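## Task

Move tube B, the one with the violet cap sitting in rack RK position D1, and seat it fully in bore A6 of mixer MX. Then press START on the mixer and keep the tube seated until the mixer's green top lamp turns off. Do not grip or unseat anyone else's tubes, which must stay fully in their bores and wells. Every station must end up upright and flat on the bench mat. Anything held in place only by the robot at the end does not count. Finish by opening the gripper and moving away.

## Robot and tools

Robot: one arm with a two-finger parallel gripper. The fingers point along the gripper's own +z axis and close along its y axis. The reported hand position is the point between the finger pads, roughly 1 cm behind the tips.

Scene frame: origin on the table top under the arm's base, +z up, +y to the left when facing along +x. The state line gives end_effector_position (m) and end_effector_quat_wxyz in this frame. The base may be slightly tilted, and the printed position gets less accurate at long reach.

Bench layout: rack RK is closest to the base. Behind it, left to right, stand BAL (balance), MG (magnet block), DB (dry block), SP (spectrophotometer) and MX (mixer). Nothing is fixed. For each station, row A is the row nearest its front and column 1 is its leftmost. START is a key on the mixer's sloped front face. Touching or bumping the mixer's shaking block aborts the run and lights the red lamp; press START again then. Pressing START mid-run has no effect. Tubes must be pushed down to the bottom of their bores.

Tool execute_actions: argument actions is a list holding zero or one item; optional pictures (true/false) asks for camera images. An empty list just reports the state, with images. An action item is {"rows": [...], "steps": n}: rows holds 1 to 15 rows, steps at most 15 (default 15), each step 1/30 s. One row is used per step; the last row repeats if rows run out. A wait item is {"steps": n} with n up to 300, counted from the previous result, so your reply time is included. An action needs at least 6 steps.

A row is one list of 7 numbers, each in [-1, 1], in this order: dx, dy, dz, rx, ry, rz, opening. The first six are an offset, not a pose: the target relative to the gripper pose shown in the most recent result that shows it (or, before any such result in the scene and for later calls in the same reply, relative to where the hand is when the action begins). They are expressed in the gripper's own axes. Scale: 1.0 equals 0.6 m of travel or 180 degrees; rx, ry, rz form one rotation vector. Every row is counted from that same base pose, not from the prior row. opening is absolute, not an offset: +1 fully open (0.094 m), -1 closed.

Tool move: target is one such 7-number row (same offset convention and gripper frame); speed is top path speed in m/s, 0.002 to 0.5, default 0.25, with rotation capped at twice that in rad/s. It drives a straight path lasting 0.5 to 10 s (cut off at 10 s), turning the short way. It does not avoid obstacles; faster contact and targets set deeper past a surface mean harder impacts. The opening is applied at the start. Its result adds a move: line reporting the ending (done, off_target, moving, held, fault) and limits (paced = pose clipped; held = some steps blocked, after which the arm may surge) plus distance to target.

Tool wait: seconds from 0 to 10; nothing new is commanded.
Tool zoom_image: camera (cam_head_left, cam_head_right or cam_wrist) and region [x0, y0, x1, y1] in pixels from the top-left, at most 504 by 504.
Tool finished_scene: scene is the number of the current scene; it ends and grades it irreversibly and loads the next task.

Cameras: cam_head_left and cam_head_right are 672x504 fixed views; cam_wrist is a 616x616 fisheye on the hand. Calibration is given per camera and may be off by a few degrees and millimetres.

Motion behaviour: each step the commanded pose is clipped to within 70 mm and 16 degrees of the measured pose; position wins over orientation. Arrivals are often a centimetre or more low; sending zero offsets can let the arm sag. Aim slightly high and correct. After an action ends, the arm only continues to the last clipped pose, so check the result and send the remainder. Tiny commands of a few mm may not move anything. Because offsets count from the measured pose, repeating a small push against a rigid surface does not press harder.

Results: the last 6 steps of each action are held back and run while you think. HELD marks steps where the clearance check blocked your row; a pose unreachable line means that check altered the command. Hand target (shown only when nothing is held back) is where the controller is heading. Joint positions and velocities list waist, shoulder, elbow, wrist pitch, wrist yaw, wrist roll, then finger gap in m. grip_measured shows the finger opening on the command scale (readings may be off about 1 mm). To hold something, command about 0.03 below grip_measured; less for a lighter hold. FAULT lines signal stops; MOTOR HOT appears from 85 °C, and at 100 °C the arm drops.

Avoid: dropping tubes, slamming or hard pushes, gripping others' tubes, tipping stations, and knocking anything off the table. Occasionally a loose object gets nudged by an outside push.

Each tool is called as name(argument=value, ...), one argument or row to a line, values as JSON.

## Session

I'll start by looking at the current state.

execute_actions(
  actions=[],
)

Scene clock: 0.00 s of 9600.00 s.
end_effector_position=(+0.1719, +0.1346, +0.2932) grip_measured=+1.000 end_effector_quat_wxyz=(+0.129, -0.299, +0.909, -0.259)
Joint positions: [-0.579  0.66   0.669 -1.505 -0.522 -1.074  0.094]
Joint velocities: [-0.015 -0.015  0.007  0.012  0.007 -0.037  0.   ]
Motor temperatures (°C, as the motors report them): [25 28 27 26 27 29]
Hand target: +0.176, +0.139, +0.302; +0.135, -0.305, +0.904, -0.267

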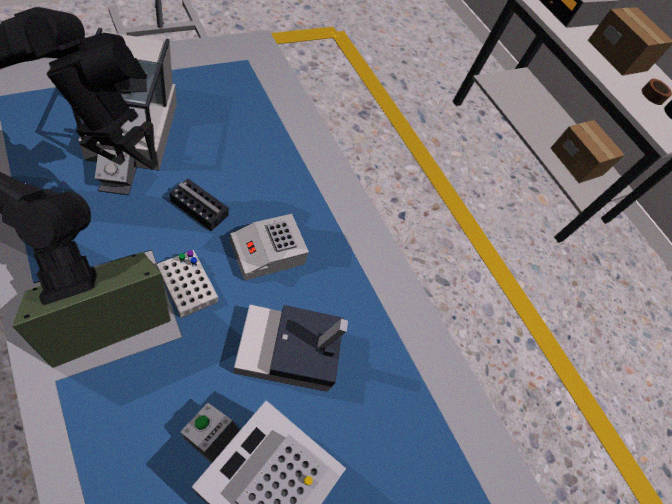

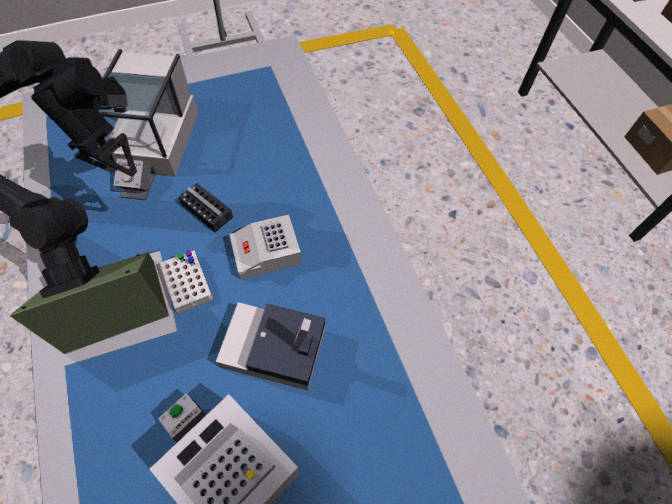

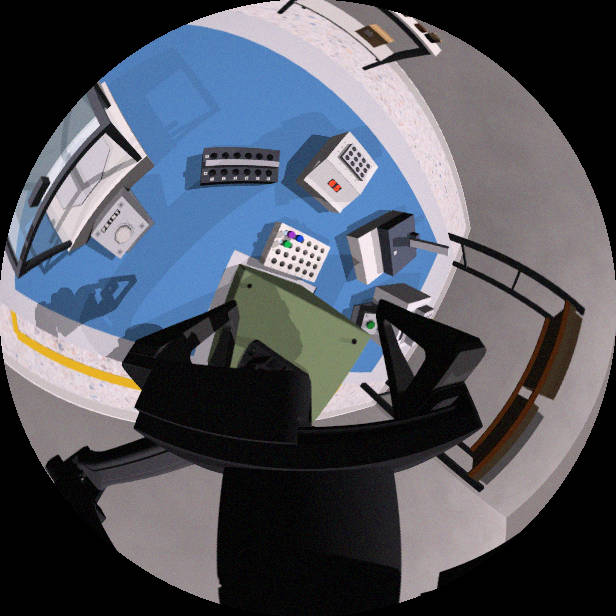

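zoom_image(
  camera="cam_head_left",
  region=[140, 230, 240, 330],
)

zoom_image(
  camera="cam_head_left",
  region=[160, 380, 360, 504],
)

zoom_image(
  camera="cam_head_right",
  region=[130, 380, 330, 504],
)

zoom_image(
  camera="cam_head_right",
  region=[140, 230, 240, 330],
)

Region (140, 230, 240, 330) of cam_head_left's 672x504 image, scaled by 5.040, with more detail than that image has.

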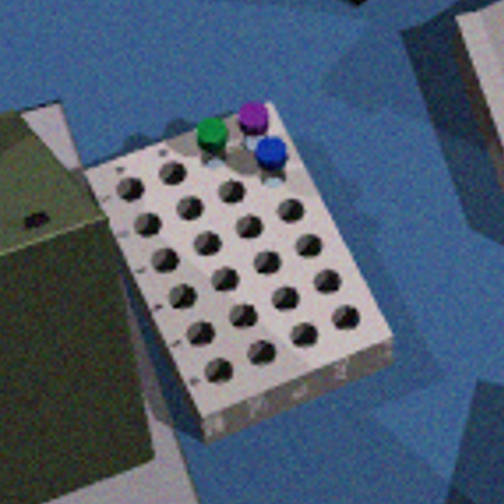

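Region (160, 380, 360, 504) of cam_head_left's 672x504 image, scaled by 2.520, with more detail than that image has; it fills the top 312 rows of this view, and the rest is white.

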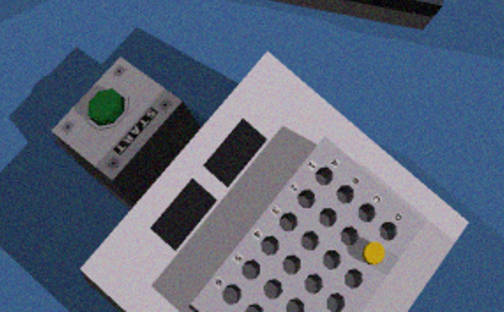

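Region (130, 380, 330, 504) of cam_head_right's 672x504 image, scaled by 2.520, with more detail than that image has; it fills the top 312 rows of this view, and the rest is white.

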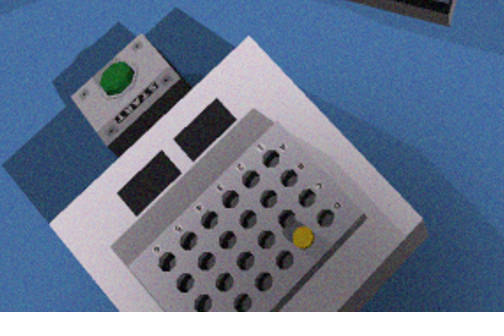

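Region (140, 230, 240, 330) of cam_head_right's 672x504 image, scaled by 5.040, with more detail than that image has.

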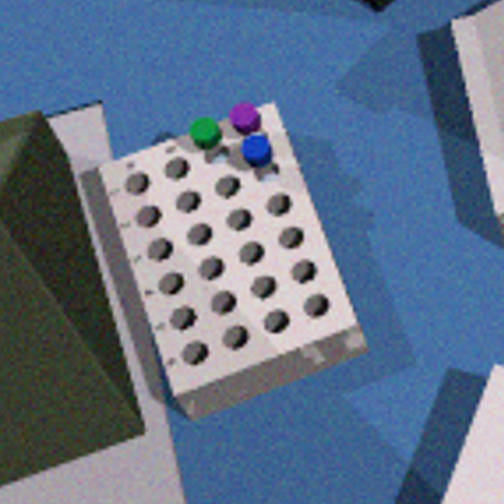

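move(
  target=[0.0030, -0.0270, 0.2639, -0.1874, 0.0033, -0.0785, -0.5],
  speed=0.2,
)

Scene clock: 4.80 s of 9600.00 s.
end_effector_position=(+0.2220, +0.0597, +0.1588) grip_measured=-0.498 end_effector_quat_wxyz=(-0.005, -0.409, +0.912, +0.019)
Joint positions: [-0.376  1.463  0.597 -1.236 -0.736 -1.479  0.024]
Joint velocities: [-0.015 -0.005 -0.002  0.007 -0.007 -0.022  0.   ]
Motor temperatures (°C, as the motors report them): [25 28 28 26 27 29]
Hand target: +0.241, +0.059, +0.168; +0.004, -0.433, +0.901, +0.003
Off the commanded pose: 0.021 m, 3 deg.
Kept back: nothing.
move: off_target
camera_calibration (this result's frames):
cam_wrist: T_world_to_cam=[[0.743386, -0.66781, -0.0375164, -0.121366], [-0.523095, -0.615416, 0.589606, 0.0590604], [-0.416833, -0.41868, -0.80682, 0.36808], [0, 0, 0, 1]] pos_world=[0.274543, 0.109405, 0.257599]

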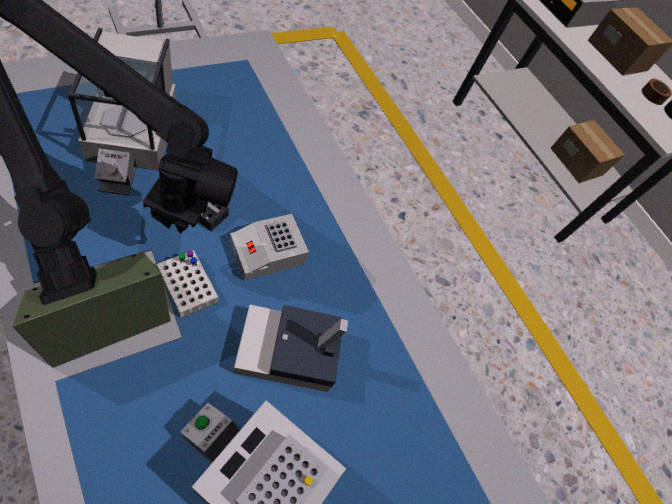

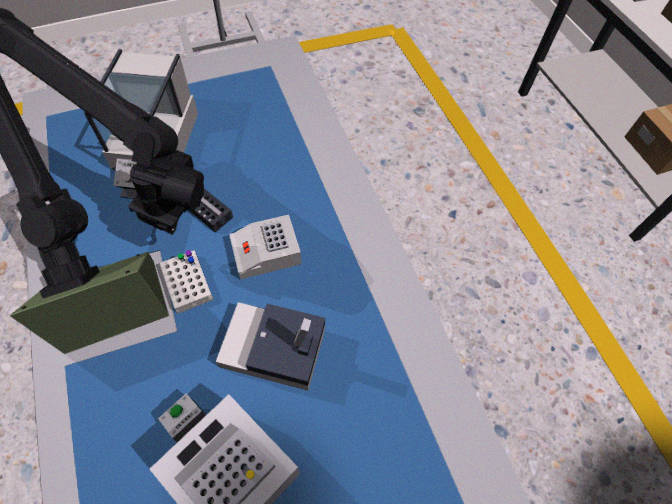

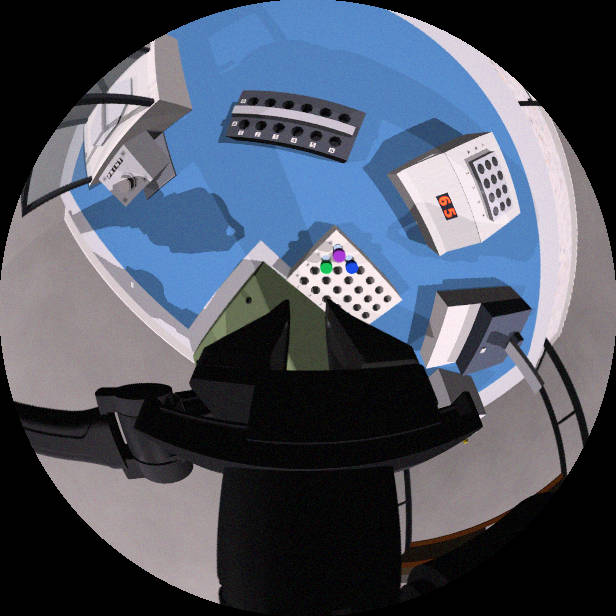

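zoom_image(
  camera="cam_wrist",
  region=[260, 210, 420, 370],
)

Region (260, 210, 420, 370) of cam_wrist's 616x616 image, scaled by 3.150, with more detail than that image has.

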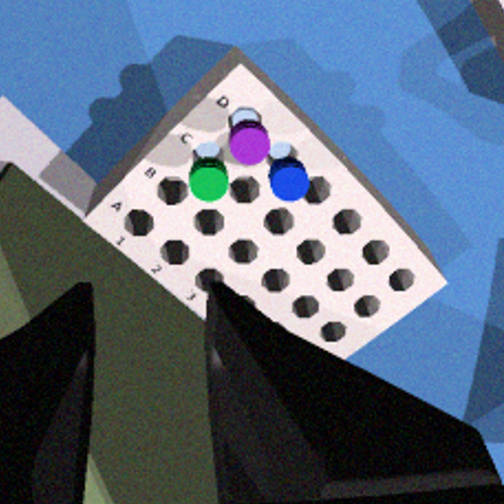

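move(
  target=[-0.0029, -0.0735, 0.0702, 0.0123, 0.0023, -0.0147, -0.55],
  speed=0.1,
)

Scene clock: 6.97 s of 9600.00 s.
end_effector_position=(+0.2524, +0.0340, +0.1166) grip_measured=-0.548 end_effector_quat_wxyz=(+0.000, -0.431, +0.902, +0.002)
Joint positions: [-0.281  1.603  0.589 -0.963 -0.769 -1.379  0.021]
Joint velocities: [ 0.005 -0.015  0.012  0.027  0.037  0.007 -0.001]
Motor temperatures (°C, as the motors report them): [25 28 28 26 27 29]
Hand target: +0.255, +0.033, +0.114; +0.001, -0.431, +0.903, +0.000
Off the commanded pose: 0.003 m, 0 deg.
Kept back: nothing.
move: done
camera_calibration (this result's frames):
cam_wrist: T_world_to_cam=[[0.774749, -0.632261, -0.003241, -0.175832], [-0.507407, -0.624799, 0.593435, 0.0798866], [-0.37723, -0.458118, -0.804876, 0.327056], [0, 0, 0, 1]] pos_world=[0.300136, 0.0885717, 0.215262]

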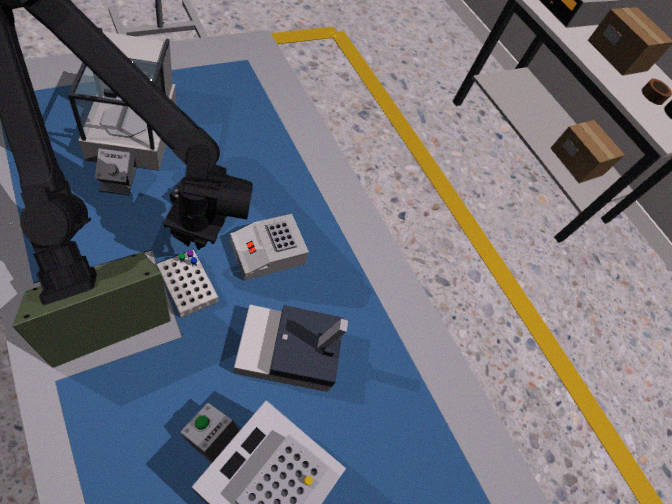

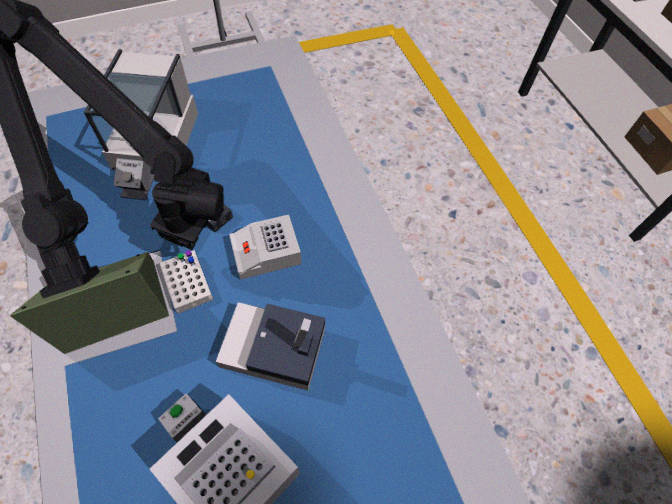

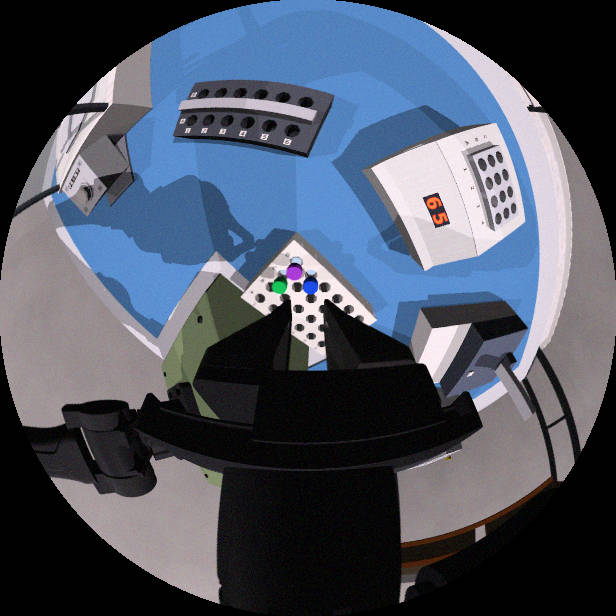

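zoom_image(
  camera="cam_wrist",
  region=[230, 220, 390, 380],
)

Region (230, 220, 390, 380) of cam_wrist's 616x616 image, scaled by 3.150, with more detail than that image has.

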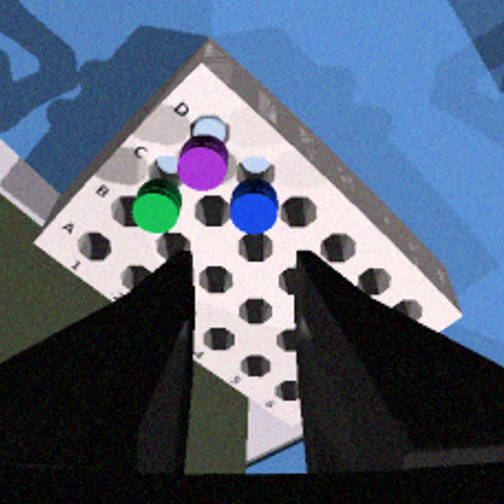

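move(
  target=[0.003, 0.0183, 0.047, 0, 0, 0, -0.55],
  speed=0.05,
)

zoom_image(
  camera="cam_wrist",
  region=[230, 220, 390, 380],
)

Scene clock: 8.70 s of 9600.00 s.
end_effector_position=(+0.2392, +0.0398, +0.0888) grip_measured=-0.548 end_effector_quat_wxyz=(-0.003, -0.428, +0.904, +0.007)
Joint positions: [-0.209  1.603  0.521 -0.844 -0.797 -1.291  0.021]
Joint velocities: [-0.005  0.005 -0.017 -0.022  0.007 -0.022  0.   ]
Motor temperatures (°C, as the motors report them): [25 28 28 26 27 29]
Hand target: +0.243, +0.040, +0.088; +0.001, -0.431, +0.902, +0.003
Off the commanded pose: 0.004 m, 1 deg.
Kept back: nothing.
move: done
camera_calibration (this result's frames):
cam_wrist: T_world_to_cam=[[0.771091, -0.636558, -0.0145638, -0.159971], [-0.505221, -0.625597, 0.594457, 0.0927128], [-0.387518, -0.451023, -0.803995, 0.304447], [0, 0, 0, 1]] pos_world=[0.288171, 0.093483, 0.187331]

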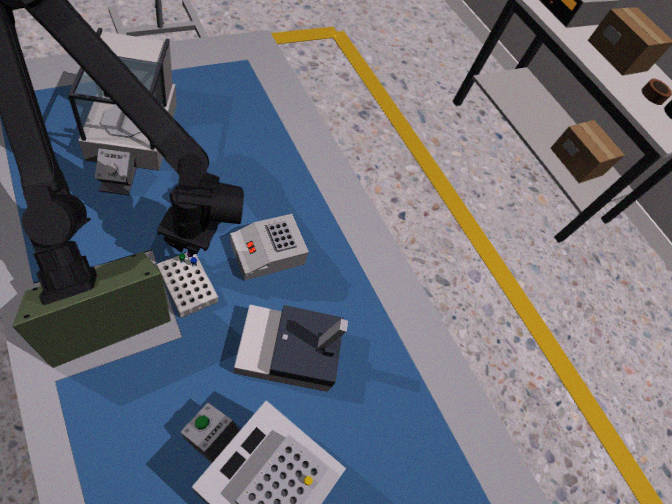

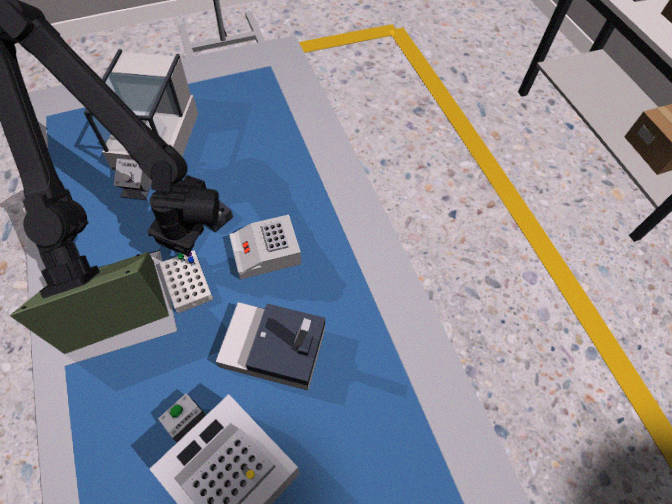

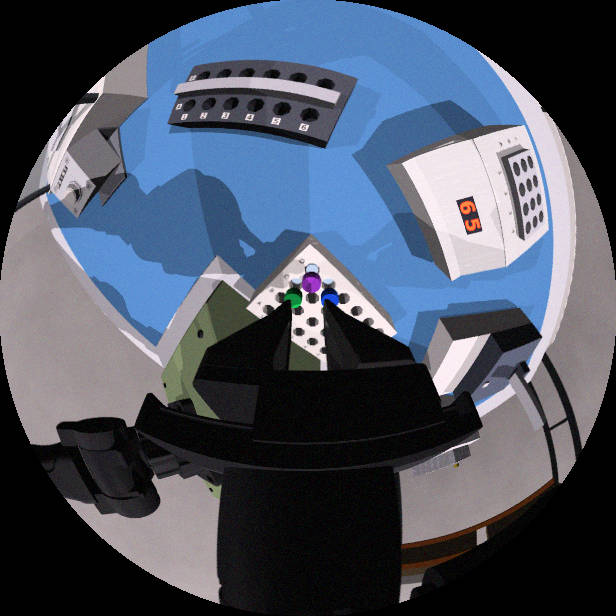

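Region (230, 220, 390, 380) of cam_wrist's 616x616 image, scaled by 3.150, with more detail than that image has.

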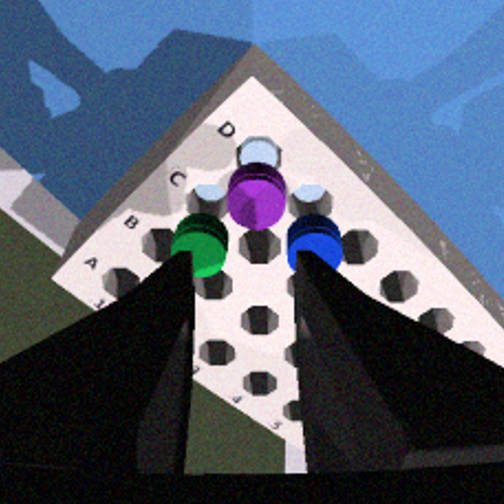

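zoom_image(
  camera="cam_head_left",
  region=[150, 215, 230, 295],
)

zoom_image(
  camera="cam_head_right",
  region=[145, 215, 225, 295],
)

Region (150, 215, 230, 295) of cam_head_left's 672x504 image, scaled by 6.300, with more detail than that image has.

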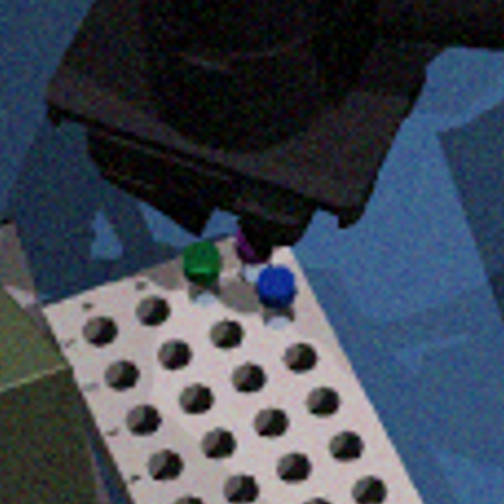

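Region (145, 215, 225, 295) of cam_head_right's 672x504 image, scaled by 6.300, with more detail than that image has.

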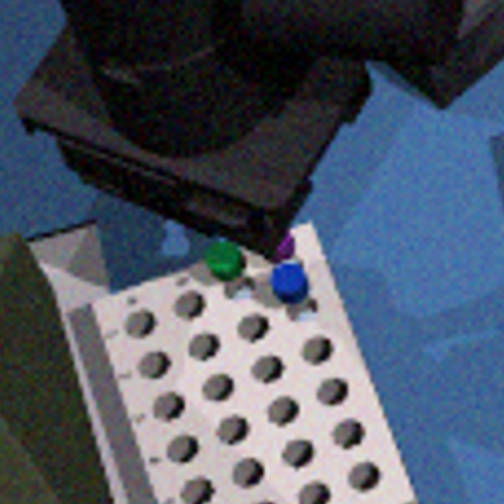

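move(
  target=[-0.007, -0.006, 0.02, 0.004, 0, -0.002, -0.55],
  speed=0.03,
)

zoom_image(
  camera="cam_wrist",
  region=[230, 220, 390, 380],
)

Scene clock: 9.93 s of 9600.00 s.
end_effector_position=(+0.2438, +0.0422, +0.0801) grip_measured=-0.548 end_effector_quat_wxyz=(+0.001, -0.433, +0.901, +0.001)
Joint positions: [-0.173  1.603  0.511 -0.78  -0.807 -1.238  0.021]
Joint velocities: [ 0.024 -0.005  0.007  0.002  0.066  0.051 -0.   ]
Motor temperatures (°C, as the motors report them): [25 28 28 26 27 29]
Hand target: +0.245, +0.041, +0.077; +0.000, -0.431, +0.902, +0.002
Off the commanded pose: 0.004 m, 0 deg.
Kept back: nothing.
move: done
camera_calibration (this result's frames):
cam_wrist: T_world_to_cam=[[0.777817, -0.62849, -0.001402, -0.165134], [-0.505332, -0.62672, 0.593179, 0.1019], [-0.373686, -0.460676, -0.805069, 0.297405], [0, 0, 0, 1]] pos_world=[0.291073, 0.0970853, 0.178756]

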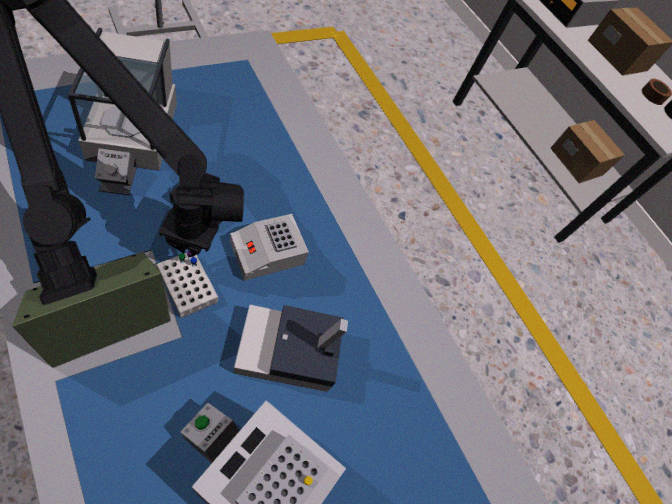

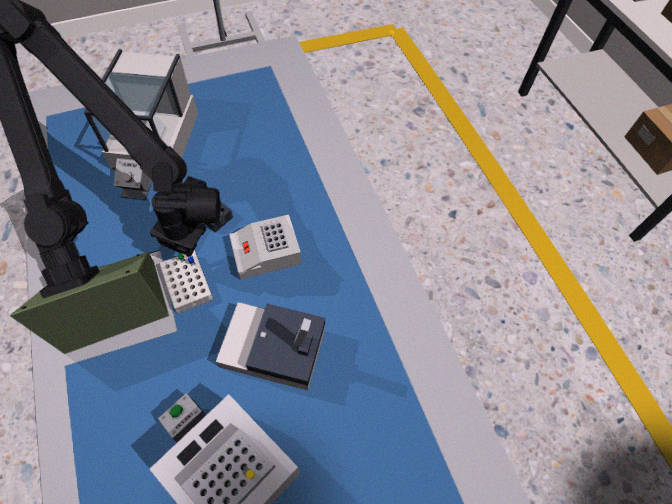

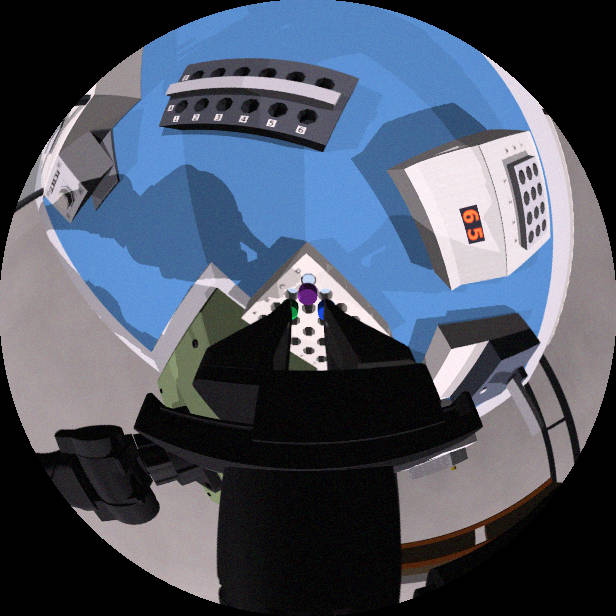

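Region (230, 220, 390, 380) of cam_wrist's 616x616 image, scaled by 3.150, with more detail than that image has.

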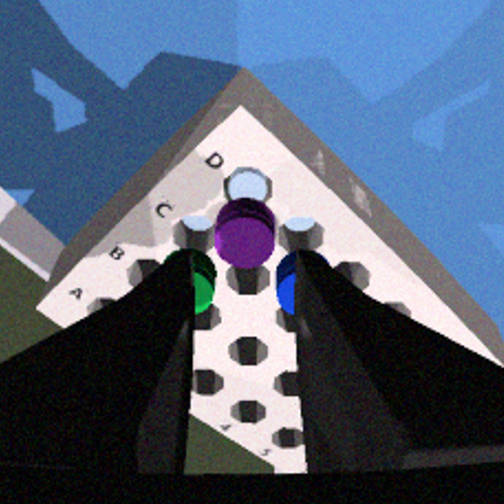

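move(
  target=[0.0, 0.0, 0.02, 0, 0, 0, -0.55],
  speed=0.02,
)

zoom_image(
  camera="cam_wrist",
  region=[230, 220, 390, 380],
)

zoom_image(
  camera="cam_head_left",
  region=[150, 215, 230, 295],
)

Scene clock: 11.13 s of 9600.00 s.
end_effector_position=(+0.2447, +0.0435, +0.0732) grip_measured=-0.548 end_effector_quat_wxyz=(+0.004, -0.435, +0.901, -0.000)
Joint positions: [-0.15   1.605  0.498 -0.731 -0.816 -1.203  0.021]
Joint velocities: [ 0.005 -0.015  0.002  0.012  0.022 -0.081 -0.   ]
Motor temperatures (°C, as the motors report them): [25 28 28 26 27 29]
Hand target: +0.244, +0.043, +0.068; +0.001, -0.433, +0.901, +0.002
Off the commanded pose: 0.005 m, 1 deg.
Kept back: nothing.
move: done
camera_calibration (this result's frames):
cam_wrist: T_world_to_cam=[[0.780042, -0.62571, 0.00458475, -0.166137], [-0.50783, -0.628773, 0.588858, 0.108238], [-0.365571, -0.461662, -0.808224, 0.291104], [0, 0, 0, 1]] pos_world=[0.29098, 0.0984949, 0.172302]

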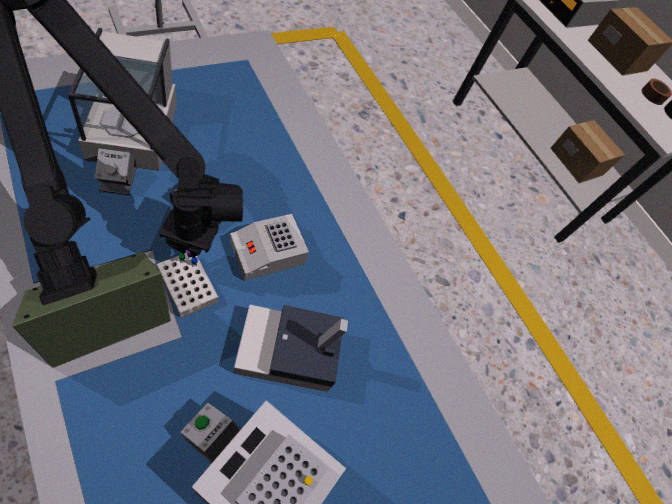

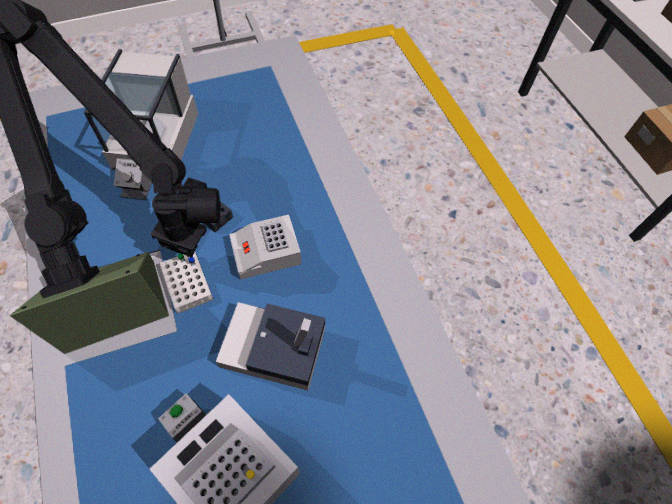

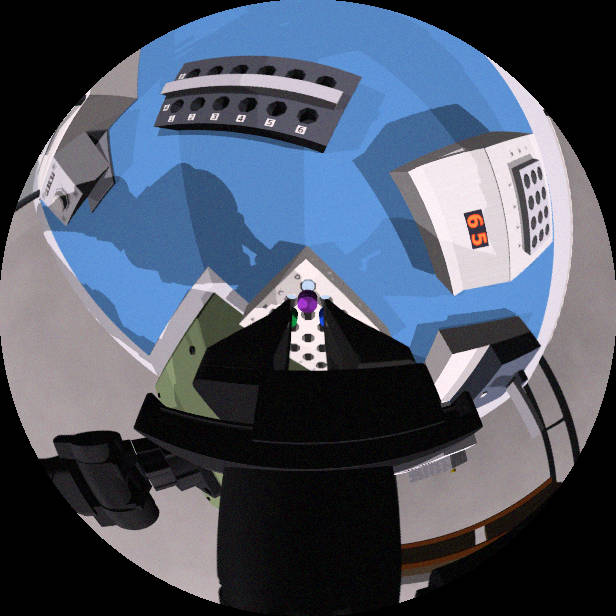

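Region (230, 220, 390, 380) of cam_wrist's 616x616 image, scaled by 3.150, with more detail than that image has.

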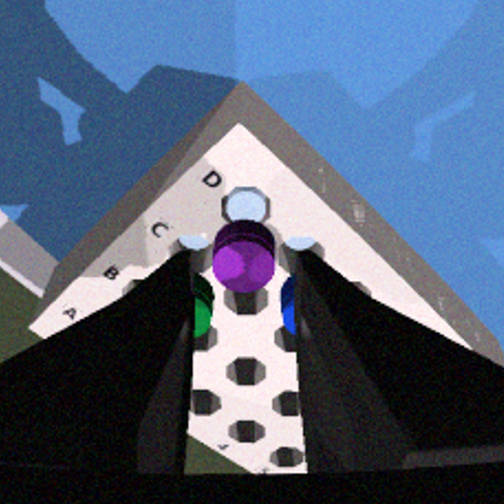

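Region (150, 215, 230, 295) of cam_head_left's 672x504 image, scaled by 6.300, with more detail than that image has.

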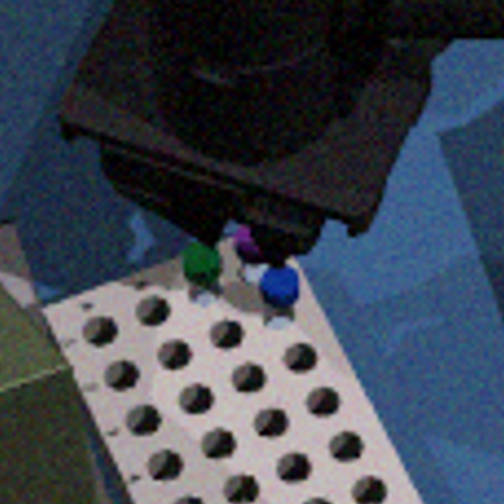

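move(
  target=[0.005, 0.0, 0.026, 0, 0, 0, -0.55],
  speed=0.02,
)

zoom_image(
  camera="cam_wrist",
  region=[230, 220, 390, 380],
)

zoom_image(
  camera="cam_head_left",
  region=[150, 215, 230, 295],
)

Scene clock: 12.47 s of 9600.00 s.
end_effector_position=(+0.2495, +0.0423, +0.0719) grip_measured=-0.549 end_effector_quat_wxyz=(+0.018, -0.430, +0.903, -0.005)
Joint positions: [-0.15   1.605  0.489 -0.683 -0.826 -1.164  0.021]
Joint velocities: [ 0.015 -0.015  0.007 -0.002 -0.095 -0.051 -0.001]
Motor temperatures (°C, as the motors report them): [25 28 28 26 27 29]
Hand target: +0.242, +0.042, +0.059; +0.004, -0.435, +0.900, +0.000
Off the commanded pose: 0.016 m, 2 deg.
Kept back: nothing.
move: off_target
camera_calibration (this result's frames):
cam_wrist: T_world_to_cam=[[0.773176, -0.633695, 0.0250688, -0.170078], [-0.530884, -0.625099, 0.572201, 0.11757], [-0.346931, -0.455721, -0.81973, 0.287137], [0, 0, 0, 1]] pos_world=[0.293533, 0.0965695, 0.172365]

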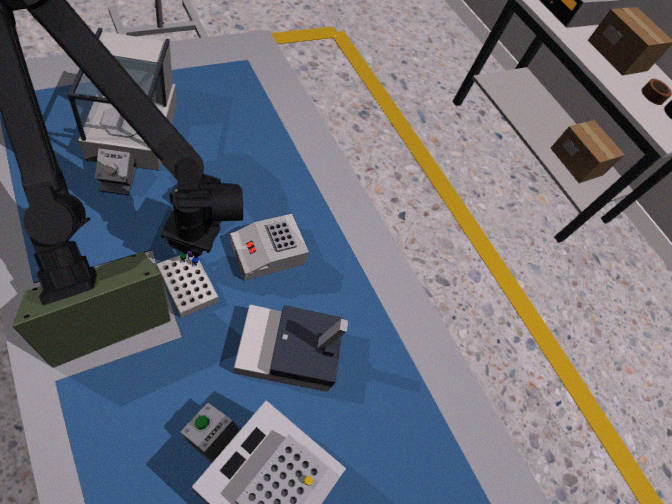

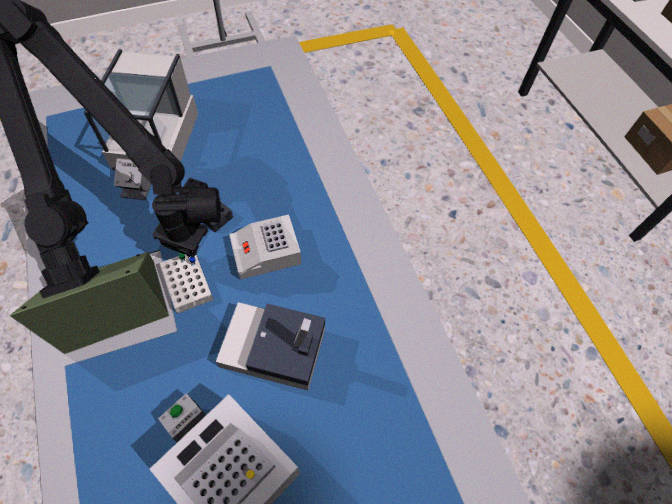

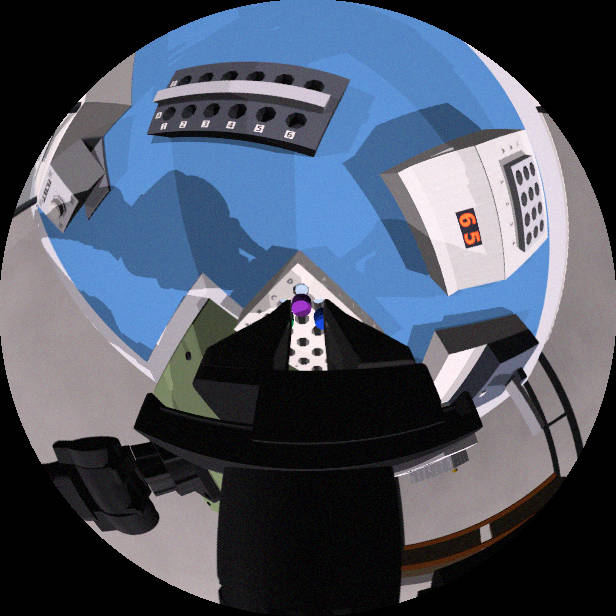

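Region (230, 220, 390, 380) of cam_wrist's 616x616 image, scaled by 3.150, with more detail than that image has.

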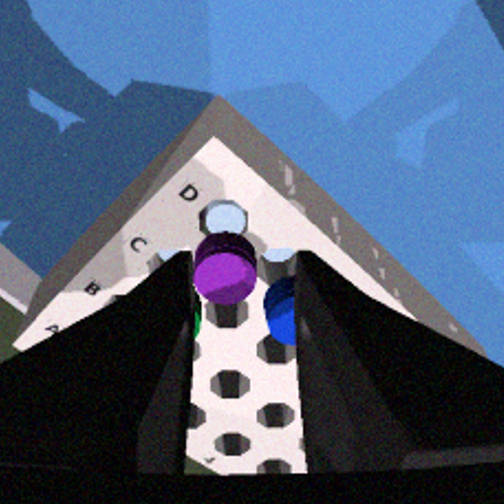

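Region (150, 215, 230, 295) of cam_head_left's 672x504 image, scaled by 6.300, with more detail than that image has.

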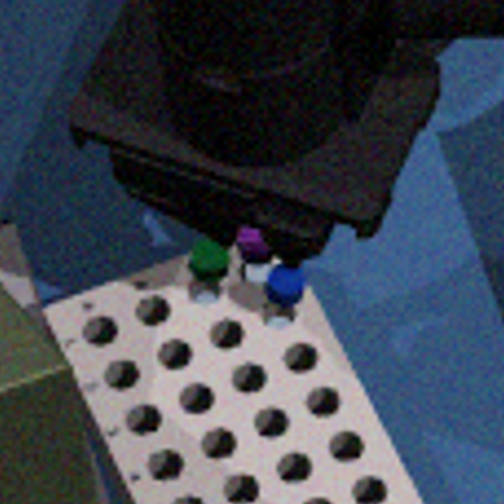

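move(
  target=[-0.008, 0.006, -0.016, -0.008, 0.007, 0, -0.3],
  speed=0.03,
)

zoom_image(
  camera="cam_wrist",
  region=[250, 260, 370, 380],
)

Scene clock: 13.70 s of 9600.00 s.
end_effector_position=(+0.2368, +0.0456, +0.0730) grip_measured=-0.302 end_effector_quat_wxyz=(-0.005, -0.418, +0.908, +0.009)
Joint positions: [-0.151  1.605  0.495 -0.767 -0.816 -1.195  0.033]
Joint velocities: [-0.005 -0.024  0.007 -0.012 -0.022 -0.095  0.001]
Motor temperatures (°C, as the motors report them): [25 28 28 26 27 29]
Hand target: +0.249, +0.048, +0.081; +0.002, -0.430, +0.903, +0.001
Off the commanded pose: 0.015 m, 2 deg.
Kept back: nothing.
move: off_target
camera_calibration (this result's frames):
cam_wrist: T_world_to_cam=[[0.756738, -0.653426, -0.0195646, -0.150115], [-0.515851, -0.61526, 0.596115, 0.106437], [-0.401554, -0.44101, -0.802661, 0.296174], [0, 0, 0, 1]] pos_world=[0.287434, 0.0980131, 0.171341]

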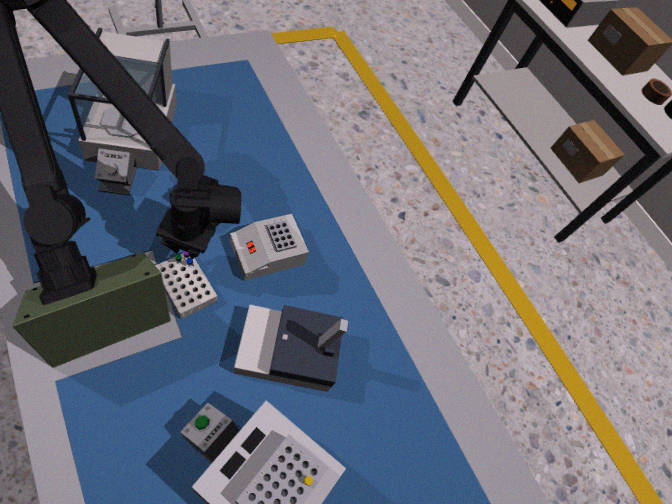

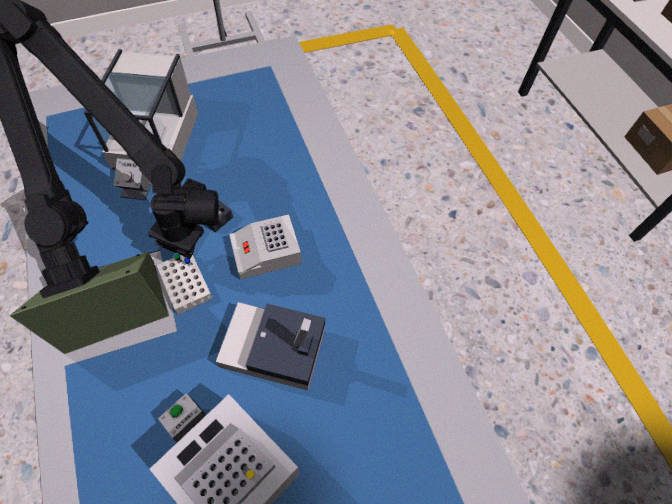

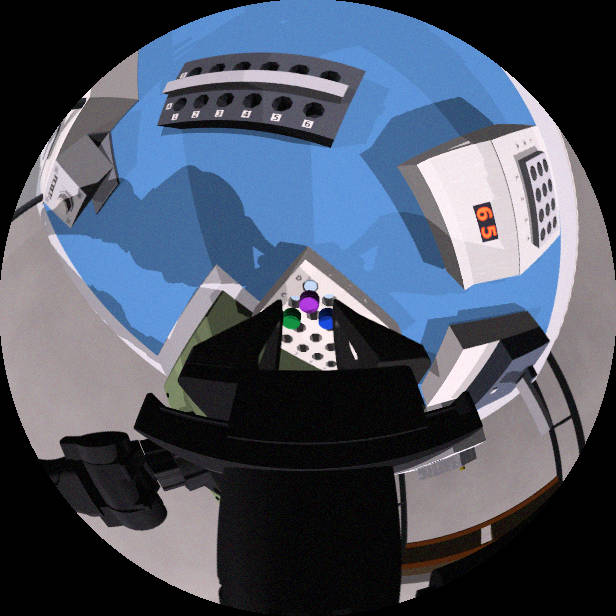

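Region (250, 260, 370, 380) of cam_wrist's 616x616 image, scaled by 4.200, with more detail than that image has.

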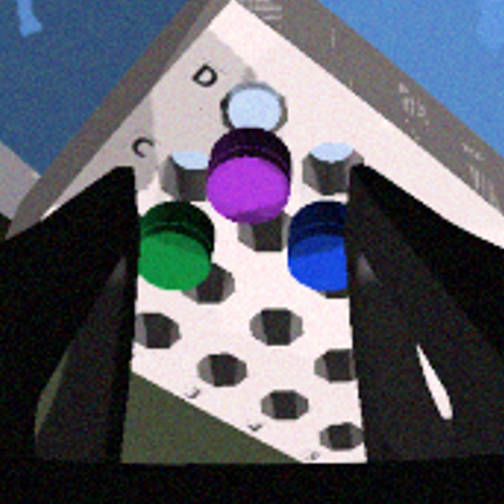

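move(
  target=[-0.012, 0.0, -0.05, 0, 0, 0, -0.3],
  speed=0.04,
)

zoom_image(
  camera="cam_wrist",
  region=[230, 220, 390, 380],
)

zoom_image(
  camera="cam_head_left",
  region=[140, 220, 240, 320],
)

Scene clock: 15.00 s of 9600.00 s.
end_effector_position=(+0.2282, +0.0493, +0.0923) grip_measured=-0.302 end_effector_quat_wxyz=(-0.017, -0.408, +0.913, +0.017)
Joint positions: [-0.203  1.572  0.518 -0.914 -0.794 -1.272  0.033]
Joint velocities: [-0.005 -0.005 -0.007 -0.022 -0.007  0.051 -0.001]
Motor temperatures (°C, as the motors report them): [25 28 28 26 27 29]
Hand target: +0.242, +0.050, +0.103; -0.005, -0.418, +0.908, +0.008
Off the commanded pose: 0.018 m, 2 deg.
Kept back: nothing.
move: off_target
camera_calibration (this result's frames):
cam_wrist: T_world_to_cam=[[0.741131, -0.669871, -0.0446985, -0.134133], [-0.512186, -0.607203, 0.607429, 0.0905386], [-0.43404, -0.427291, -0.793115, 0.315648], [0, 0, 0, 1]] pos_world=[0.282786, 0.0999969, 0.189354]

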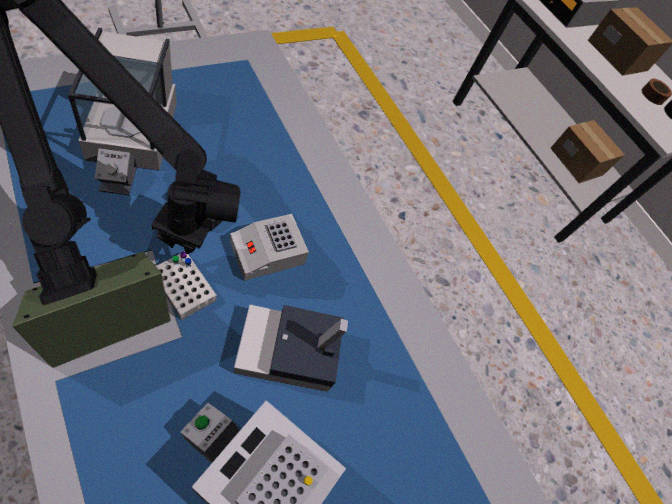

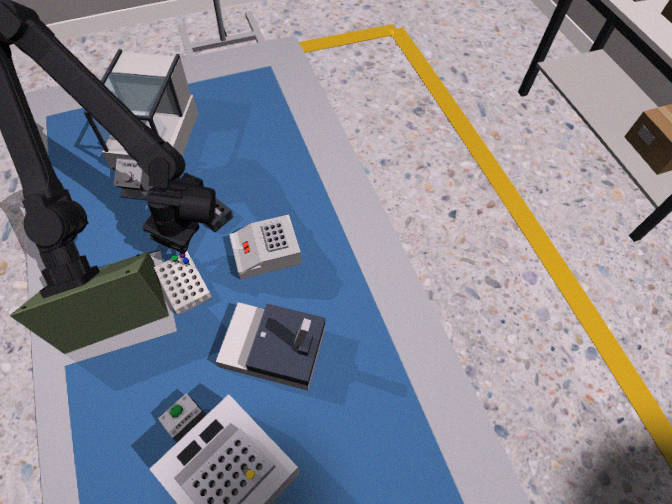

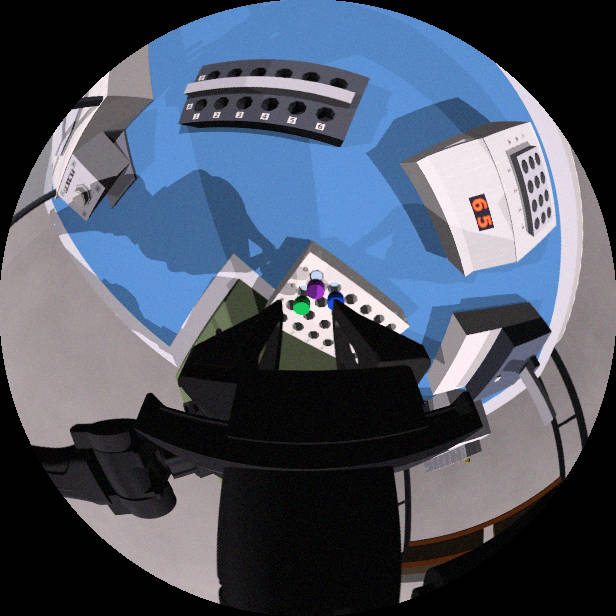

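Region (230, 220, 390, 380) of cam_wrist's 616x616 image, scaled by 3.150, with more detail than that image has.

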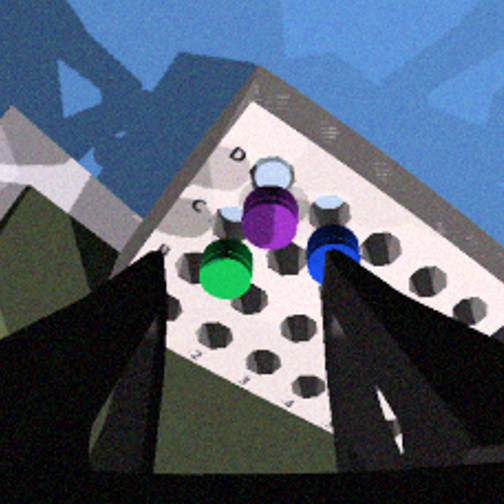

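Region (140, 220, 240, 320) of cam_head_left's 672x504 image, scaled by 5.040, with more detail than that image has.

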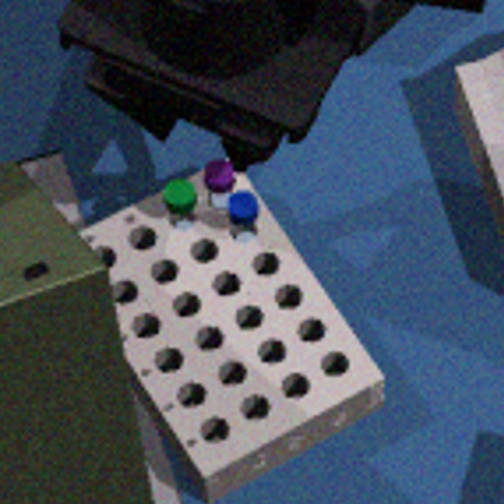

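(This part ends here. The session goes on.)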